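# Push the utility cart into the yellow parking bay

## Task

Get the utility cart parked in the bay marked by yellow tape. All four of its wheels must sit inside the taped outline, none resting on the tape itself. Any load must still be aboard with no part hanging beyond the cart's edges. The robot must not topple or be left leaning, or the task fails. The cart must stay in place by itself at the end; a result that holds only because the robot is holding or bracing it does not count.

## Robot and tools

Robot: TidyBot++, one mobile base (0.54 m long, 0.50 m wide, 0.38 m tall) on four powered casters, carrying a single seven-joint arm with a two-finger gripper. The shoulder sits 0.12 m ahead of the base centre and 0.68 m up. Cameras: base_camera (fixed on the base, looking forward) and wrist_camera (fisheye, looking along the hand). The arm begins folded with the hand pointing down; folded, the wrist and hand reach about 0.08 m beyond the base front. Loose objects may occasionally get a short push from outside.

Frames: the base frame has its origin on the floor below the base centre, x forward, y left, z up. hand_pose (the point between the finger pads; its z axis runs along the fingers, its y axis along the closing direction) is reported in this frame. The odometry frame is the base frame as it was at the scene's start; base_odometry counts wheel rotation, so slip looks like travel and drift of a few cm and several degrees builds up. Heading is positive to the left, range -3.142 to 3.142.

execute_actions(actions, cameras): actions is a list holding one action or none; an empty list only reports state and images. An action may contain:
- base: exactly one key, each a relative offset from where the base last measured itself, not a pose. translate_m: metres along x, forward positive, -2 to 2. strafe_m: metres sideways, left positive, -2 to 2. rotate_rad: radians on the spot, counter-clockwise from above positive, -6.3 to 6.3.
- joints: absolute targets, keyed by name. joint_1_rad to joint_7_rad in radians; gripper_pos from 0 (open, about 85 mm gap) to 1 (closed, squeezing about 96 to 120 N per finger). Ranges: joint_2_rad -2.249 to 2.249, joint_4_rad -2.579 to 2.579, joint_6_rad -2.099 to 2.099; joints 1, 3, 5, 7 are unlimited but go the short way, so turn beyond half a revolution in steps. joint_1_rad positive is clockwise seen from above (opposite to rotate_rad).
- speeds: lower caps for this action only, keys translate_m, strafe_m (0.05 to 0.5 m/s) and rotate_rad (0.1 to 1.57 rad/s); the top value is the default.
Base and joint motions start at once. A base move needing more than 8.667 s at its cap is refused; no action exceeds 15 s. Unknown keys or out-of-range numbers cause refusal with no motion. cameras: list of base_camera, wrist_camera or all; omitted or null gives all, [] gives none. A joint or base left out of an action may keep pushing toward its previous target.

wait(seconds): 0 to 10; nothing new commanded, returns state and images.
zoom_image(camera, region): camera is base_camera or wrist_camera from the latest full image; region [x0, y0, x1, y1] in pixels, origin top-left, at most 504 by 504. base_camera is 644x364, wrist_camera 644x476.
read_manual(section): returns licence texts only ("licences"); moves nothing.
finished_scene(scene): pass the current scene number; irreversible, the cart must already be parked and stay so. A reply with no tool call ends everything.

Arm geometry: with joint_1_rad 0, joint_3_rad 3.14, joint_5_rad 0 the arm lies in the vertical x-z plane. Segment angles from vertical (forward positive): upper arm (0.42 m) = joint_2_rad; forearm (0.31 m) = joint_2_rad - joint_4_rad; hand (0.31 m) = that minus joint_6_rad. Reach ahead of the shoulder is the sum of length x sin(angle); height above it the sum of length x cos(angle). A downward hand reaches at most about 0.94 m high, near the base only. Friction leaves joints slightly short; correct by sending previous command + (wanted - read). Joint tolerances: ±0.039 for joints 1-4, ±0.056 for 5-7, ±0.03 gripper.

Result lines: joint_positions, gripper_pos, hand_pose, base_odometry, base_tilt (degrees, forward/right positive; ~1 degree fixed bias), motor_effort (percent of max, peak in brackets), pictures (camera order of images). base_status/joint_status per motion: done (base: wheels turned the commanded amount, even if slipping or blocked), off_target (resting off target, may still push), contact_stop/time_out (target dropped, holds there), not_followed (a self-collision check withheld arm targets; line "joint command not followed" plus "cause:"), limit_stop_at_motor_heat. on_its_own reports uncommanded motion. Warnings: ARM HIT (arm struck base or itself), MOTOR HOT (60 °C), OVER-TEMPERATURE FAULT (75 °C, arm sags). If any call reports a stop, later motion calls in the same reply are skipped.

Avoid: driving while the arm is caught on something about 0.8 m high or more (tip-over); sideways force on a raised hand (lifts wheels); driving the arm into objects, which can trip a torque fault (joint_1-4 limit 104.5 N m, warning 56.7; joint_5-7 limit 51.3, warning 29.4) that freezes the arm 10 s while the base keeps going; a blocked base keeps shoving hard until timeout. Push the cart gently at low speed, watch tilt and effort, keep its load from falling, then release and back off so the cart rests unaided.

Each tool is called in YAML: its name, and indented under it one key for each argument.

## Session

execute_actions:
  actions: []

Scene clock: 0.00 s.
base_odometry: x=+0.000 y=+0.000 heading=+0.000 (m, m, rad; odometry frame)
base_tilt: forward=-0.3 right=+0.2 (deg)
base_status: not commanded
joint_positions: joint_1_rad=-0.038 joint_2_rad=-0.383 joint_3_rad=+3.127 joint_4_rad=-2.537 joint_5_rad=+0.002 joint_6_rad=-0.830 joint_7_rad=+1.576 gripper_pos=+0.000
joint_status: not commanded
motor_effort: joint_1_rad=+0 joint_2_rad=-1 joint_3_rad=+1 joint_4_rad=+20 joint_5_rad=+0 joint_6_rad=+3 joint_7_rad=+0 (%)
hand_pose: x=+0.2729 y=+0.0084 z=+0.5916 quat_wxyz=(+0.002, +0.996, +0.030, +0.079) (m; base frame)
pictures: base_camera, wrist_camera
Images, in order (width x height): base_camera 644x364, wrist_camera 644x476.

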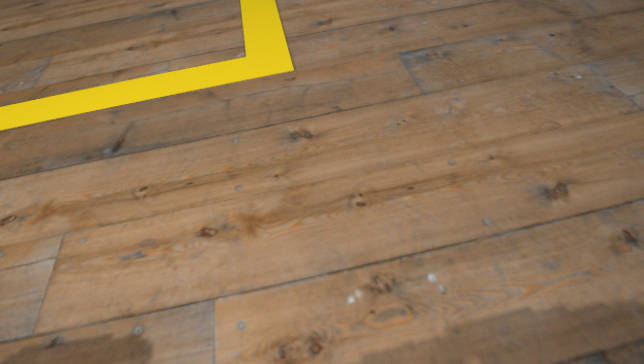

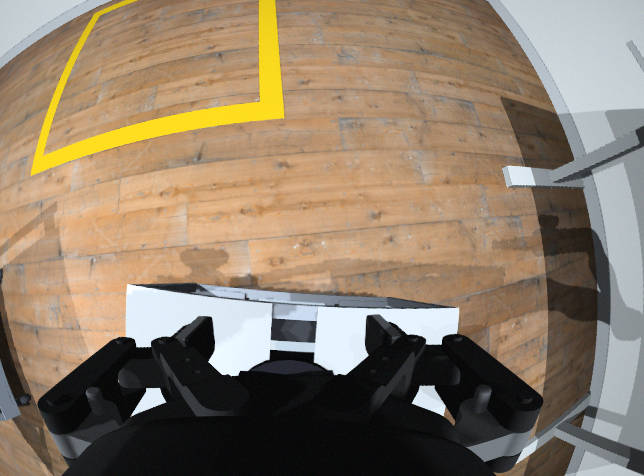

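execute_actions:
  actions:
    - {"joints":{"joint_1_rad":-0.8,"joint_2_rad":-0.3,"joint_4_rad":-1.3,"joint_6_rad":-1.4}}
  cameras: ["wrist_camera"]

Scene clock: 5.30 s.
base_odometry: x=+0.000 y=+0.000 heading=+0.000 (m, m, rad; odometry frame)
base_tilt: forward=-0.2 right=+0.2 (deg)
base_status: not commanded
joint_positions: joint_1_rad=-0.781 joint_2_rad=-0.319 joint_3_rad=+3.127 joint_4_rad=-1.310 joint_5_rad=+0.002 joint_6_rad=-1.374 joint_7_rad=+1.576 gripper_pos=+0.000
joint_status: all done
motor_effort: joint_1_rad=-1(0) joint_2_rad=-5(6) joint_3_rad=+1(2) joint_4_rad=+20(22) joint_5_rad=-1(0) joint_6_rad=+7(7) joint_7_rad=+0(1) (%)
hand_pose: x=+0.3617 y=+0.2509 z=+1.0314 quat_wxyz=(-0.143, +0.852, +0.361, +0.351) (m; base frame)
pictures: wrist_camera
Images, in order (width x height): wrist_camera 644x476.

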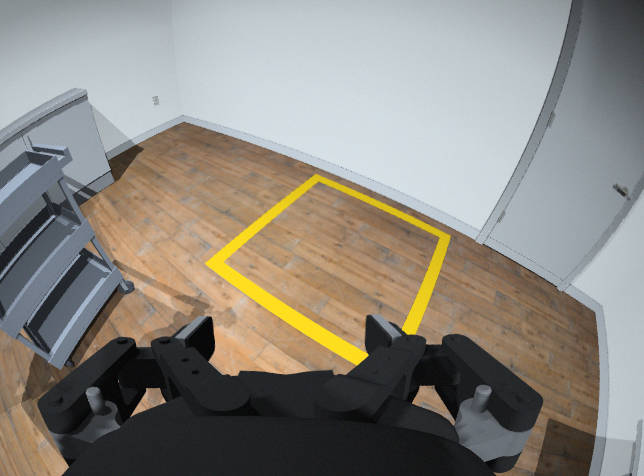

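execute_actions:
  actions:
    - {"joints":{"joint_1_rad":-1.7}}
  cameras: ["wrist_camera"]

Scene clock: 8.70 s.
base_odometry: x=+0.000 y=+0.000 heading=+0.000 (m, m, rad; odometry frame)
base_tilt: forward=-0.2 right=+0.2 (deg)
base_status: not commanded
joint_positions: joint_1_rad=-1.682 joint_2_rad=-0.317 joint_3_rad=+3.127 joint_4_rad=-1.310 joint_5_rad=+0.002 joint_6_rad=-1.374 joint_7_rad=+1.576 gripper_pos=+0.000
joint_status: all done
motor_effort: joint_1_rad=+0(0) joint_2_rad=-5(5) joint_3_rad=+1(2) joint_4_rad=+20(20) joint_5_rad=+0(1) joint_6_rad=+7(7) joint_7_rad=+0(0) (%)
hand_pose: x=+0.0729 y=+0.3467 z=+1.0307 quat_wxyz=(-0.280, +0.610, +0.697, +0.253) (m; base frame)
pictures: wrist_camera
Images, in order (width x height): wrist_camera 644x476.

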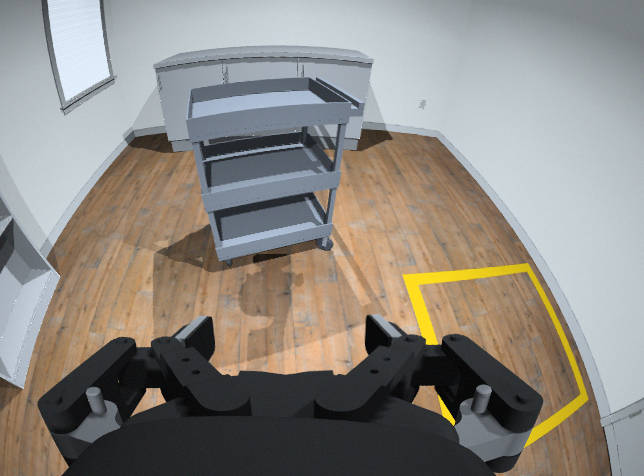

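zoom_image:
  camera: "wrist_camera"
  region: [150, 60, 400, 290]

Region (150, 60, 400, 290) of wrist_camera's 644x476 image, scaled by 2.016; it fills the top 464 rows of this view, and the rest is white.

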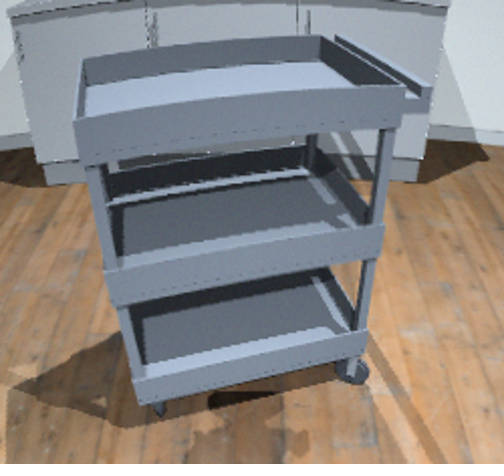

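execute_actions:
  actions:
    - {"base":{"rotate_rad":1.85},"joints":{"joint_1_rad":0,"joint_2_rad":0.4,"joint_3_rad":3.14,"joint_4_rad":-2.28,"joint_6_rad":0.68}}
  cameras: []

execute_actions:
  actions:
    - {"base":{"strafe_m":-0.41}}
  cameras: []

execute_actions:
  actions:
    - {"base":{"translate_m":0.3}}

Scene clock: 44.03 s.
base_odometry: x=+0.000 y=+0.000 heading=+1.849 (m, m, rad; odometry frame)
base_tilt: forward=-0.2 right=+0.2 (deg)
base_status: done
joint_positions: joint_1_rad=-0.013 joint_2_rad=+0.385 joint_3_rad=+3.129 joint_4_rad=-2.267 joint_5_rad=+0.002 joint_6_rad=+0.656 joint_7_rad=+1.576 gripper_pos=+0.000
joint_status: all done
motor_effort: joint_1_rad=+0(1) joint_2_rad=-24(26) joint_3_rad=+0(0) joint_4_rad=+16(23) joint_5_rad=+0(1) joint_6_rad=+9(9) joint_7_rad=+0(0) (%)
hand_pose: x=+0.7082 y=+0.0163 z=+0.6664 quat_wxyz=(-0.007, +0.840, +0.012, +0.542) (m; base frame)
pictures: none
No camera images: the call's "cameras" was empty. Leave "cameras" out to get every camera's image.

Scene clock: 46.20 s.
base_odometry: x=+0.394 y=+0.113 heading=+1.850 (m, m, rad; odometry frame)
base_tilt: forward=-0.2 right=+0.2 (deg)
base_status: done
joint_positions: joint_1_rad=-0.004 joint_2_rad=+0.385 joint_3_rad=+3.132 joint_4_rad=-2.267 joint_5_rad=+0.002 joint_6_rad=+0.656 joint_7_rad=+1.576 gripper_pos=+0.000
joint_status: not commanded
motor_effort: joint_1_rad=+0(2) joint_2_rad=-24(25) joint_3_rad=+1(1) joint_4_rad=+14(15) joint_5_rad=+0(0) joint_6_rad=+9(9) joint_7_rad=+0(0) (%)
hand_pose: x=+0.7084 y=+0.0097 z=+0.6664 quat_wxyz=(-0.004, +0.840, +0.008, +0.542) (m; base frame)
pictures: none
No camera images: the call's "cameras" was empty. Leave "cameras" out to get every camera's image.

Scene clock: 48.10 s.
base_odometry: x=+0.312 y=+0.402 heading=+1.850 (m, m, rad; odometry frame)
base_tilt: forward=-0.2 right=+0.2 (deg)
base_status: done
joint_positions: joint_1_rad=-0.004 joint_2_rad=+0.392 joint_3_rad=+3.132 joint_4_rad=-2.272 joint_5_rad=+0.002 joint_6_rad=+0.657 joint_7_rad=+1.576 gripper_pos=+0.000
joint_status: not commanded
motor_effort: joint_1_rad=+0(0) joint_2_rad=-24(26) joint_3_rad=+0(0) joint_4_rad=+15(15) joint_5_rad=+0(0) joint_6_rad=+9(9) joint_7_rad=+0(0) (%)
hand_pose: x=+0.7062 y=+0.0097 z=+0.6602 quat_wxyz=(-0.004, +0.843, +0.008, +0.537) (m; base frame)
pictures: base_camera, wrist_camera
Images, in order (width x height): base_camera 644x364, wrist_camera 644x476.

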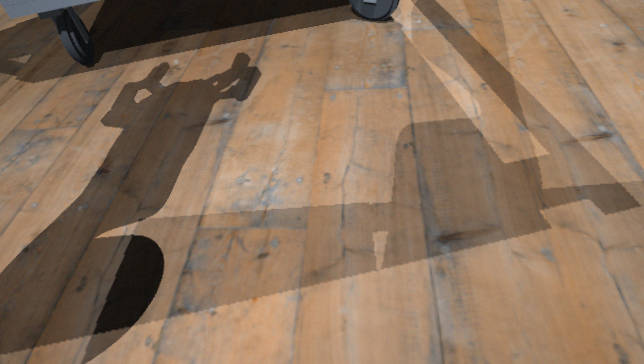

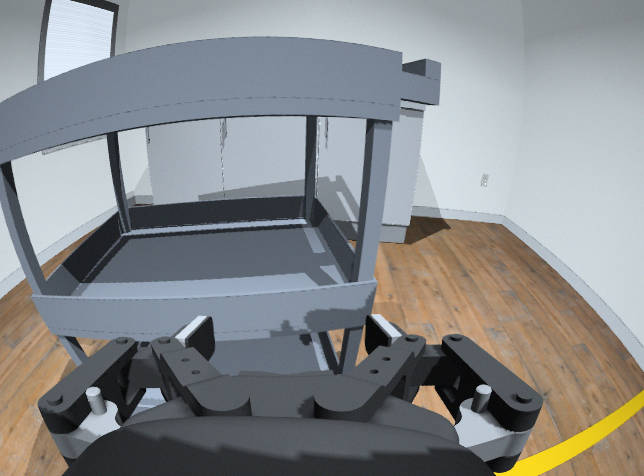

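execute_actions:
  actions:
    - {"base":{"strafe_m":-0.115}}
  cameras: []

execute_actions:
  actions:
    - {"base":{"translate_m":0.18}}

Scene clock: 55.00 s.
base_odometry: x=+0.422 y=+0.434 heading=+1.850 (m, m, rad; odometry frame)
base_tilt: forward=-0.2 right=+0.2 (deg)
base_status: done
joint_positions: joint_1_rad=+0.000 joint_2_rad=+0.392 joint_3_rad=+3.134 joint_4_rad=-2.272 joint_5_rad=+0.002 joint_6_rad=+0.657 joint_7_rad=+1.576 gripper_pos=+0.000
joint_status: not commanded
motor_effort: joint_1_rad=-1(2) joint_2_rad=-24(25) joint_3_rad=+0(1) joint_4_rad=+14(15) joint_5_rad=-1(1) joint_6_rad=+9(9) joint_7_rad=+0(0) (%)
hand_pose: x=+0.7063 y=+0.0059 z=+0.6602 quat_wxyz=(-0.002, +0.843, +0.006, +0.537) (m; base frame)
pictures: none
No camera images: the call's "cameras" was empty. Leave "cameras" out to get every camera's image.

Scene clock: 56.53 s.
base_odometry: x=+0.373 y=+0.607 heading=+1.850 (m, m, rad; odometry frame)
base_tilt: forward=-0.2 right=+0.2 (deg)
base_status: done
joint_positions: joint_1_rad=+0.000 joint_2_rad=+0.395 joint_3_rad=+3.134 joint_4_rad=-2.274 joint_5_rad=+0.002 joint_6_rad=+0.658 joint_7_rad=+1.576 gripper_pos=+0.000
joint_status: not commanded
motor_effort: joint_1_rad=+0(0) joint_2_rad=-25(27) joint_3_rad=+1(0) joint_4_rad=+14(16) joint_5_rad=+0(0) joint_6_rad=+9(9) joint_7_rad=+0(0) (%)
hand_pose: x=+0.7056 y=+0.0059 z=+0.6578 quat_wxyz=(-0.002, +0.844, +0.006, +0.536) (m; base frame)
pictures: base_camera, wrist_camera
Images, in order (width x height): base_camera 644x364, wrist_camera 644x476.

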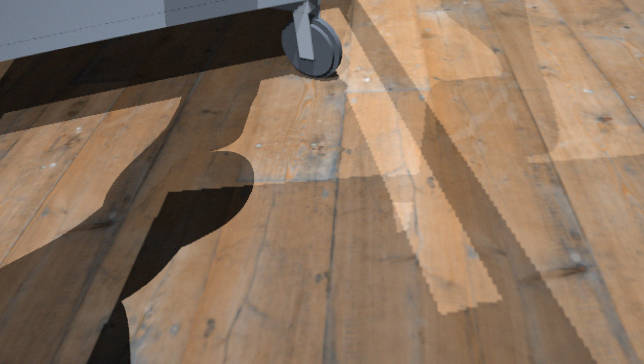

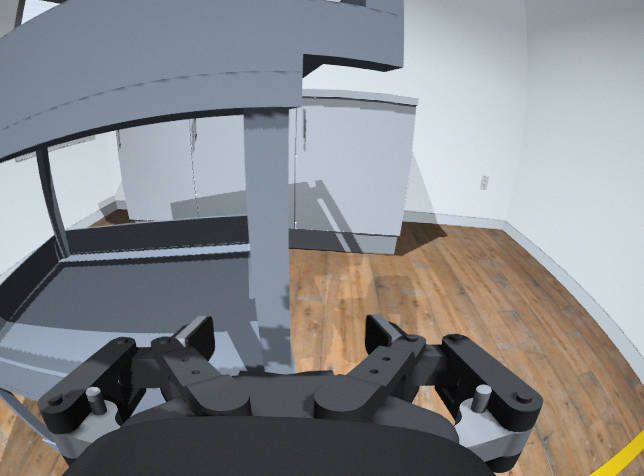

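execute_actions:
  actions:
    - {"base":{"translate_m":0.07},"joints":{"joint_1_rad":-0.04}}

Scene clock: 60.57 s.
base_odometry: x=+0.353 y=+0.675 heading=+1.850 (m, m, rad; odometry frame)
base_tilt: forward=-0.2 right=+0.2 (deg)
base_status: done
joint_positions: joint_1_rad=-0.029 joint_2_rad=+0.396 joint_3_rad=+3.134 joint_4_rad=-2.275 joint_5_rad=+0.002 joint_6_rad=+0.658 joint_7_rad=+1.576 gripper_pos=+0.000
joint_status: all done
motor_effort: joint_1_rad=+0(2) joint_2_rad=-24(27) joint_3_rad=+0(1) joint_4_rad=+14(16) joint_5_rad=+0(0) joint_6_rad=+9(9) joint_7_rad=+0(0) (%)
hand_pose: x=+0.7047 y=+0.0231 z=+0.6567 quat_wxyz=(-0.010, +0.845, +0.018, +0.535) (m; base frame)
pictures: base_camera, wrist_camera
Images, in order (width x height): base_camera 644x364, wrist_camera 644x476.

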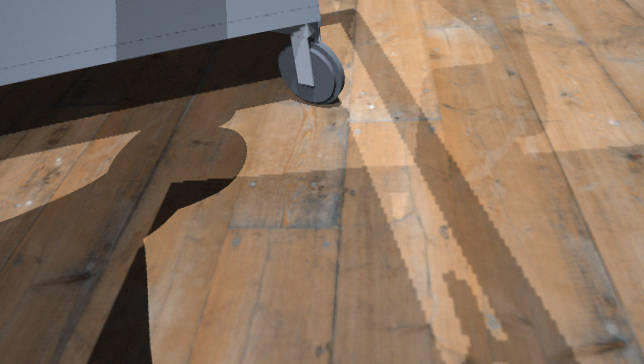

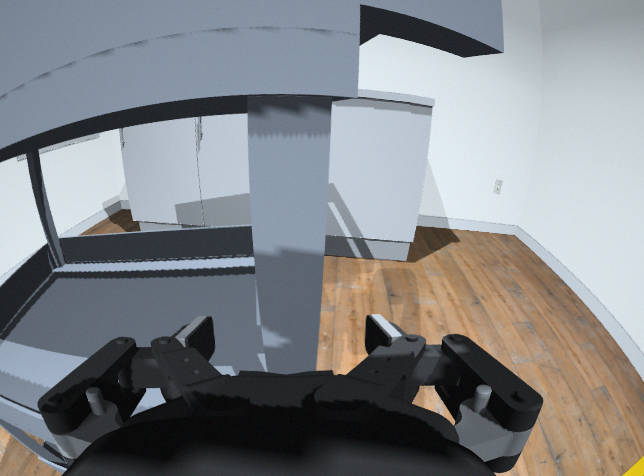

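execute_actions:
  actions:
    - {"joints":{"gripper_pos":1}}

Scene clock: 62.90 s.
base_odometry: x=+0.354 y=+0.675 heading=+1.850 (m, m, rad; odometry frame)
base_tilt: forward=-0.2 right=+0.2 (deg)
base_status: not commanded
joint_positions: joint_1_rad=-0.034 joint_2_rad=+0.395 joint_3_rad=+3.133 joint_4_rad=-2.276 joint_5_rad=+0.002 joint_6_rad=+0.659 joint_7_rad=+1.576 gripper_pos=+0.731
joint_status: gripper_pos off_target (ended at +0.731, target +1.000)
motor_effort: joint_1_rad=+1(3) joint_2_rad=-24(25) joint_3_rad=+3(4) joint_4_rad=+15(15) joint_5_rad=-2(5) joint_6_rad=+8(9) joint_7_rad=+2(1) (%)
hand_pose: x=+0.7041 y=+0.0263 z=+0.6569 quat_wxyz=(-0.011, +0.845, +0.020, +0.535) (m; base frame)
pictures: base_camera, wrist_camera
Images, in order (width x height): base_camera 644x364, wrist_camera 644x476.

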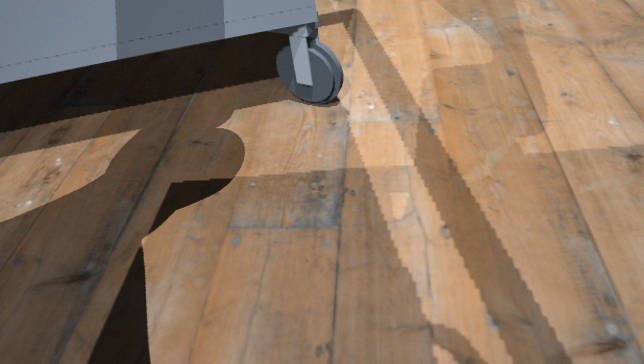

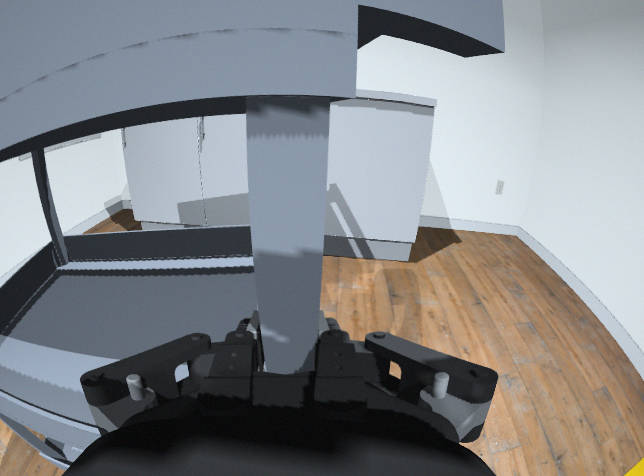

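execute_actions:
  actions:
    - {"base":{"translate_m":-0.5},"speeds":{"translate_m":0.2}}

Scene clock: 69.10 s.
base_odometry: x=+0.491 y=+0.194 heading=+1.850 (m, m, rad; odometry frame)
base_tilt: forward=-0.2 right=+0.2 (deg)
base_status: done
joint_positions: joint_1_rad=-0.024 joint_2_rad=+0.396 joint_3_rad=+3.152 joint_4_rad=-2.279 joint_5_rad=-0.006 joint_6_rad=+0.664 joint_7_rad=+1.576 gripper_pos=+0.740
joint_status: not commanded
motor_effort: joint_1_rad=-2(7) joint_2_rad=-23(31) joint_3_rad=-1(6) joint_4_rad=+16(17) joint_5_rad=+1(8) joint_6_rad=+9(11) joint_7_rad=+3(5) (%)
hand_pose: x=+0.7045 y=+0.0091 z=+0.6567 quat_wxyz=(-0.001, +0.844, +0.007, +0.536) (m; base frame)
pictures: base_camera, wrist_camera
Images, in order (width x height): base_camera 644x364, wrist_camera 644x476.

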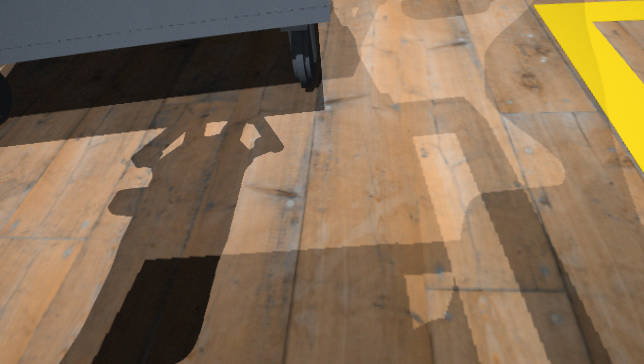

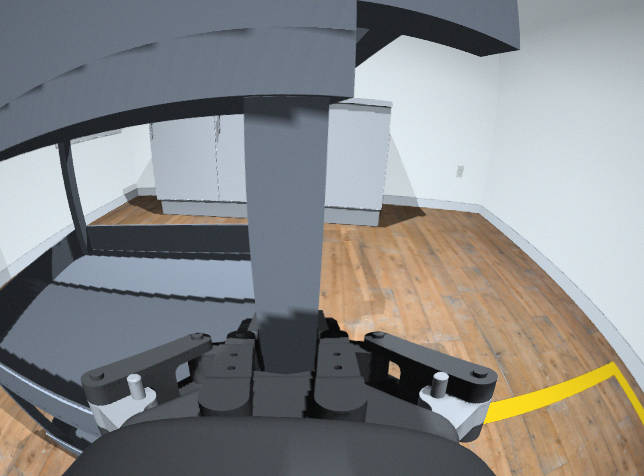

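execute_actions:
  actions:
    - {"base":{"strafe_m":-1.05},"speeds":{"strafe_m":0.25}}

execute_actions:
  actions:
    - {"base":{"translate_m":-0.3},"speeds":{"translate_m":0.2}}

Scene clock: 78.80 s.
base_odometry: x=+1.501 y=+0.483 heading=+1.850 (m, m, rad; odometry frame)
base_tilt: forward=-0.2 right=+0.2 (deg)
base_status: done
joint_positions: joint_1_rad=-0.056 joint_2_rad=+0.397 joint_3_rad=+3.118 joint_4_rad=-2.279 joint_5_rad=+0.023 joint_6_rad=+0.665 joint_7_rad=+1.576 gripper_pos=+0.740
joint_status: not commanded
motor_effort: joint_1_rad=+0(12) joint_2_rad=-22(27) joint_3_rad=+1(12) joint_4_rad=+14(17) joint_5_rad=+2(10) joint_6_rad=+8(10) joint_7_rad=+4(4) (%)
hand_pose: x=+0.7020 y=+0.0514 z=+0.6566 quat_wxyz=(-0.024, +0.843, +0.044, +0.535) (m; base frame)
pictures: base_camera, wrist_camera
Images, in order (width x height): base_camera 644x364, wrist_camera 644x476.

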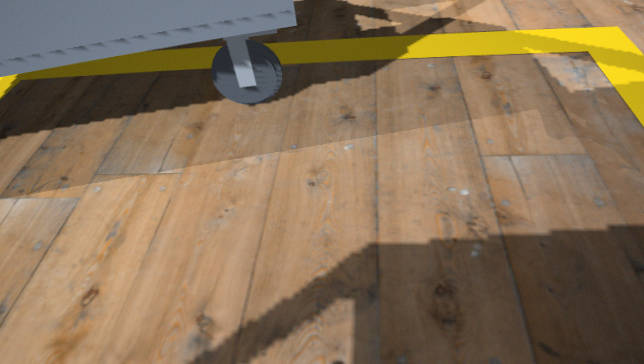

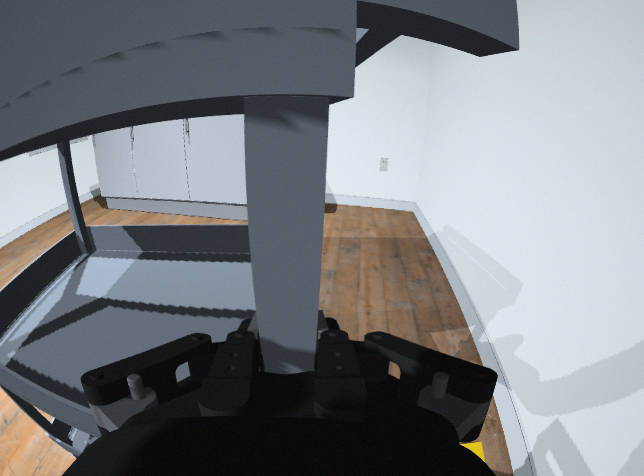

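Scene clock: 81.03 s.
base_odometry: x=+1.584 y=+0.194 heading=+1.850 (m, m, rad; odometry frame)
base_tilt: forward=-0.2 right=+0.2 (deg)
base_status: done
joint_positions: joint_1_rad=-0.023 joint_2_rad=+0.400 joint_3_rad=+3.153 joint_4_rad=-2.275 joint_5_rad=-0.006 joint_6_rad=+0.667 joint_7_rad=+1.576 gripper_pos=+0.740
joint_status: not commanded
motor_effort: joint_1_rad=-2(7) joint_2_rad=-23(31) joint_3_rad=-1(6) joint_4_rad=+14(16) joint_5_rad=+2(8) joint_6_rad=+8(9) joint_7_rad=+4(6) (%)
hand_pose: x=+0.7063 y=+0.0075 z=+0.6566 quat_wxyz=(+0.000, +0.844, +0.006, +0.537) (m; base frame)
pictures: base_camera, wrist_camera
Images, in order (width x height): base_camera 644x364, wrist_camera 644x476.

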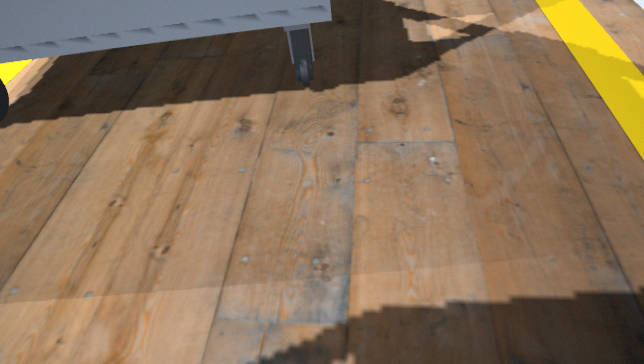

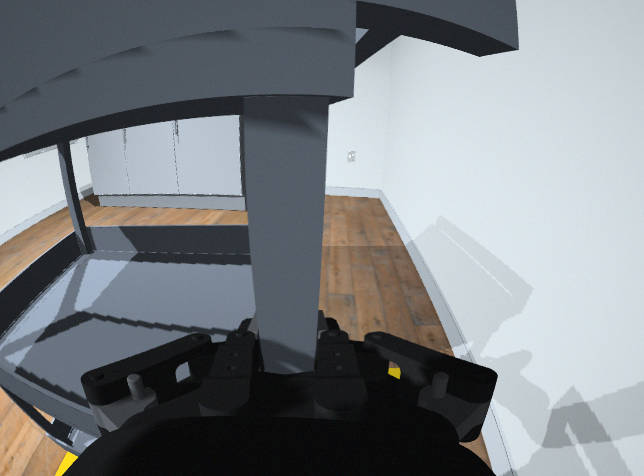

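execute_actions:
  actions:
    - {"base":{"strafe_m":-0.17},"joints":{"joint_1_rad":0.1},"speeds":{"strafe_m":0.15}}

execute_actions:
  actions:
    - {"base":{"translate_m":-0.25},"speeds":{"translate_m":0.2}}

Scene clock: 86.87 s.
base_odometry: x=+1.748 y=+0.241 heading=+1.850 (m, m, rad; odometry frame)
base_tilt: forward=-0.2 right=+0.2 (deg)
base_status: done
joint_positions: joint_1_rad=+0.082 joint_2_rad=+0.398 joint_3_rad=+3.117 joint_4_rad=-2.278 joint_5_rad=+0.025 joint_6_rad=+0.667 joint_7_rad=+1.576 gripper_pos=+0.740
joint_status: all done
motor_effort: joint_1_rad=+1(11) joint_2_rad=-23(27) joint_3_rad=+1(11) joint_4_rad=+14(17) joint_5_rad=+1(11) joint_6_rad=+8(11) joint_7_rad=+3(3) (%)
hand_pose: x=+0.7041 y=-0.0286 z=+0.6567 quat_wxyz=(+0.012, +0.844, -0.013, +0.536) (m; base frame)
pictures: base_camera, wrist_camera
Images, in order (width x height): base_camera 644x364, wrist_camera 644x476.

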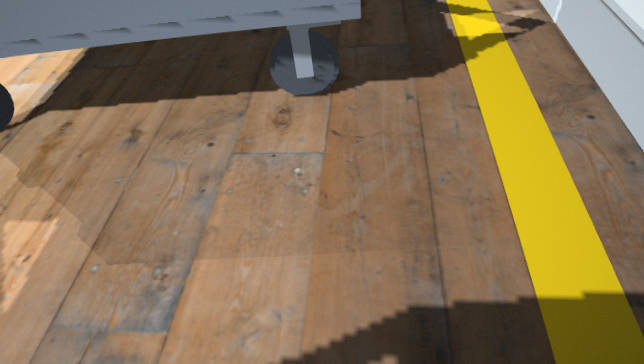

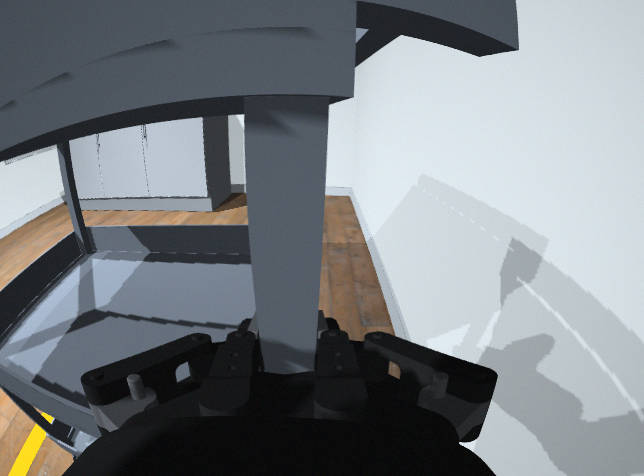

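Scene clock: 90.87 s.
base_odometry: x=+1.749 y=+0.216 heading=+1.863 (m, m, rad; odometry frame)
base_tilt: forward=-0.2 right=+0.2 (deg)
base_status: translate_m time_out (by the wheels' count: -0.024 of -0.250)
joint_positions: joint_1_rad=+0.103 joint_2_rad=+0.399 joint_3_rad=+3.137 joint_4_rad=-2.280 joint_5_rad=+0.013 joint_6_rad=+0.672 joint_7_rad=+1.576 gripper_pos=+0.741
joint_status: not commanded
motor_effort: joint_1_rad=-1(6) joint_2_rad=-24(38) joint_3_rad=+1(4) joint_4_rad=+13(24) joint_5_rad=+2(6) joint_6_rad=+8(10) joint_7_rad=+4(5) (%)
hand_pose: x=+0.7023 y=-0.0539 z=+0.6566 quat_wxyz=(+0.026, +0.843, -0.034, +0.537) (m; base frame)
pictures: base_camera, wrist_camera
Images, in order (width x height): base_camera 644x364, wrist_camera 644x476.

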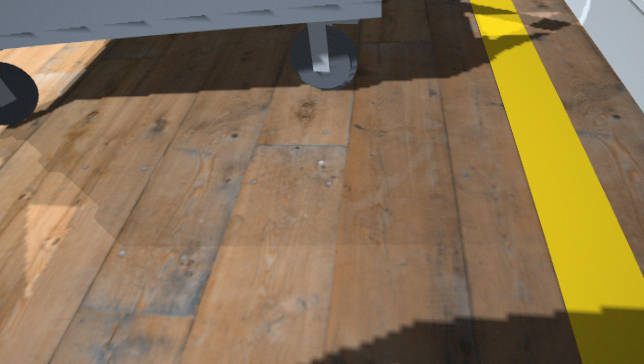

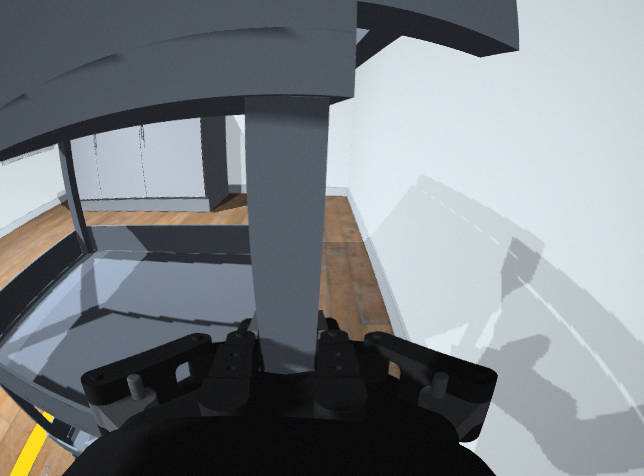

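execute_actions:
  actions:
    - {"base":{"strafe_m":0.08},"speeds":{"strafe_m":0.15}}
  cameras: []

execute_actions:
  actions:
    - {"base":{"rotate_rad":-0.13},"speeds":{"rotate_rad":0.2}}
  cameras: ["base_camera"]

execute_actions:
  actions:
    - {"base":{"translate_m":-0.22},"speeds":{"translate_m":0.15}}

Scene clock: 95.27 s.
base_odometry: x=+1.672 y=+0.193 heading=+1.863 (m, m, rad; odometry frame)
base_tilt: forward=-0.2 right=+0.2 (deg)
base_status: done
joint_positions: joint_1_rad=+0.114 joint_2_rad=+0.398 joint_3_rad=+3.150 joint_4_rad=-2.280 joint_5_rad=+0.002 joint_6_rad=+0.672 joint_7_rad=+1.574 gripper_pos=+0.741
joint_status: not commanded
motor_effort: joint_1_rad=-2(7) joint_2_rad=-25(25) joint_3_rad=-1(5) joint_4_rad=+14(16) joint_5_rad=+4(7) joint_6_rad=+9(10) joint_7_rad=+4(6) (%)
hand_pose: x=+0.7007 y=-0.0700 z=+0.6568 quat_wxyz=(+0.035, +0.842, -0.049, +0.536) (m; base frame)
pictures: none
No camera images: the call's "cameras" was empty. Leave "cameras" out to get every camera's image.

Scene clock: 96.47 s.
base_odometry: x=+1.672 y=+0.193 heading=+1.733 (m, m, rad; odometry frame)
base_tilt: forward=-0.2 right=+0.2 (deg)
base_status: done
joint_positions: joint_1_rad=+0.069 joint_2_rad=+0.398 joint_3_rad=+3.109 joint_4_rad=-2.282 joint_5_rad=+0.013 joint_6_rad=+0.672 joint_7_rad=+1.574 gripper_pos=+0.741
joint_status: not commanded
motor_effort: joint_1_rad=+4(10) joint_2_rad=-24(27) joint_3_rad=+3(10) joint_4_rad=+17(18) joint_5_rad=-4(9) joint_6_rad=+10(12) joint_7_rad=-2(4) (%)
hand_pose: x=+0.7033 y=-0.0188 z=+0.6567 quat_wxyz=(+0.005, +0.843, -0.012, +0.537) (m; base frame)
pictures: base_camera
Images, in order (width x height): base_camera 644x364.

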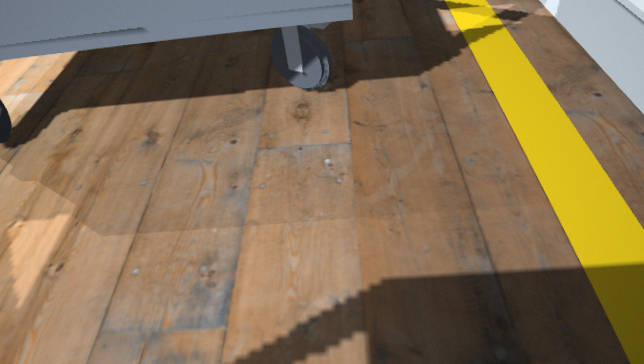

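Scene clock: 98.57 s.
base_odometry: x=+1.708 y=-0.024 heading=+1.733 (m, m, rad; odometry frame)
base_tilt: forward=-0.2 right=+0.2 (deg)
base_status: done
joint_positions: joint_1_rad=+0.109 joint_2_rad=+0.401 joint_3_rad=+3.143 joint_4_rad=-2.277 joint_5_rad=+0.004 joint_6_rad=+0.672 joint_7_rad=+1.574 gripper_pos=+0.741
joint_status: not commanded
motor_effort: joint_1_rad=-4(5) joint_2_rad=-24(31) joint_3_rad=-2(4) joint_4_rad=+14(16) joint_5_rad=+3(6) joint_6_rad=+9(11) joint_7_rad=+4(4) (%)
hand_pose: x=+0.7029 y=-0.0627 z=+0.6567 quat_wxyz=(+0.031, +0.842, -0.043, +0.537) (m; base frame)
pictures: base_camera, wrist_camera
Images, in order (width x height): base_camera 644x364, wrist_camera 644x476.

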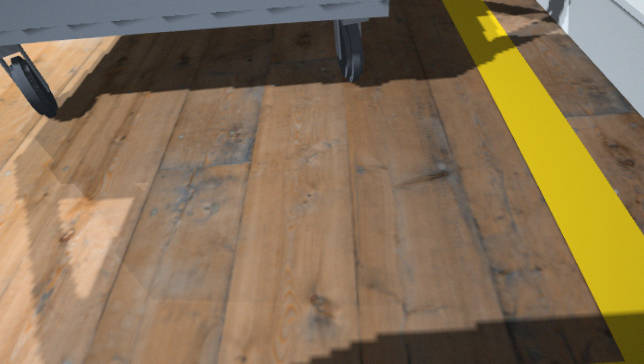

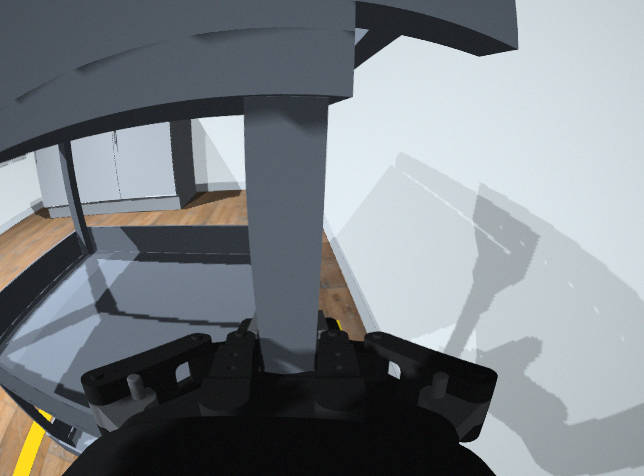

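execute_actions:
  actions:
    - {"base":{"translate_m":-0.08},"speeds":{"translate_m":0.15}}
  cameras: []

execute_actions:
  actions:
    - {"joints":{"gripper_pos":0}}
  cameras: []

execute_actions:
  actions:
    - {"base":{"translate_m":-0.12},"speeds":{"translate_m":0.15}}

Scene clock: 102.97 s.
base_odometry: x=+1.720 y=-0.104 heading=+1.732 (m, m, rad; odometry frame)
base_tilt: forward=-0.2 right=+0.2 (deg)
base_status: done
joint_positions: joint_1_rad=+0.114 joint_2_rad=+0.400 joint_3_rad=+3.148 joint_4_rad=-2.279 joint_5_rad=+0.001 joint_6_rad=+0.672 joint_7_rad=+1.574 gripper_pos=+0.741
joint_status: not commanded
motor_effort: joint_1_rad=-3(6) joint_2_rad=-24(31) joint_3_rad=-1(4) joint_4_rad=+15(17) joint_5_rad=+2(8) joint_6_rad=+9(9) joint_7_rad=+3(5) (%)
hand_pose: x=+0.7013 y=-0.0690 z=+0.6567 quat_wxyz=(+0.034, +0.842, -0.048, +0.536) (m; base frame)
pictures: none
No camera images: the call's "cameras" was empty. Leave "cameras" out to get every camera's image.

Scene clock: 104.07 s.
base_odometry: x=+1.720 y=-0.104 heading=+1.732 (m, m, rad; odometry frame)
base_tilt: forward=-0.2 right=+0.2 (deg)
base_status: not commanded
joint_positions: joint_1_rad=+0.110 joint_2_rad=+0.400 joint_3_rad=+3.148 joint_4_rad=-2.279 joint_5_rad=+0.001 joint_6_rad=+0.672 joint_7_rad=+1.574 gripper_pos=+0.000
joint_status: all done
motor_effort: joint_1_rad=+0(3) joint_2_rad=-24(27) joint_3_rad=+0(2) joint_4_rad=+14(15) joint_5_rad=+0(3) joint_6_rad=+9(9) joint_7_rad=+0(4) (%)
hand_pose: x=+0.7016 y=-0.0665 z=+0.6567 quat_wxyz=(+0.033, +0.842, -0.046, +0.536) (m; base frame)
pictures: none
No camera images: the call's "cameras" was empty. Leave "cameras" out to get every camera's image.

Scene clock: 105.50 s.
base_odometry: x=+1.740 y=-0.222 heading=+1.731 (m, m, rad; odometry frame)
base_tilt: forward=-0.2 right=+0.2 (deg)
base_status: done
joint_positions: joint_1_rad=+0.110 joint_2_rad=+0.400 joint_3_rad=+3.148 joint_4_rad=-2.279 joint_5_rad=+0.001 joint_6_rad=+0.672 joint_7_rad=+1.574 gripper_pos=+0.000
joint_status: not commanded
motor_effort: joint_1_rad=+0(1) joint_2_rad=-24(26) joint_3_rad=+0(0) joint_4_rad=+15(17) joint_5_rad=-1(1) joint_6_rad=+9(9) joint_7_rad=+0(0) (%)
hand_pose: x=+0.7016 y=-0.0665 z=+0.6567 quat_wxyz=(+0.033, +0.842, -0.046, +0.536) (m; base frame)
pictures: base_camera, wrist_camera
Images, in order (width x height): base_camera 644x364, wrist_camera 644x476.

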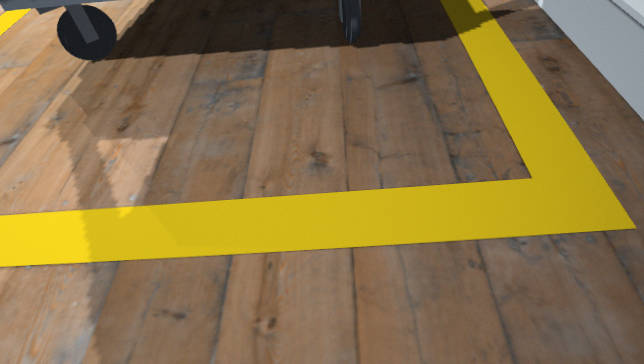

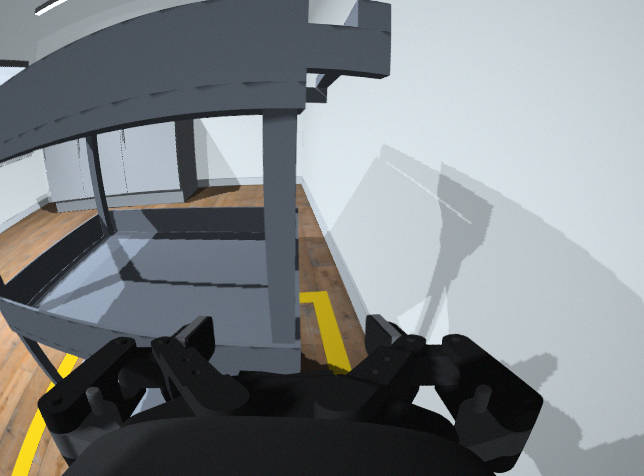

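finished_scene:
  scene: 1

The scene is finished: the task was done.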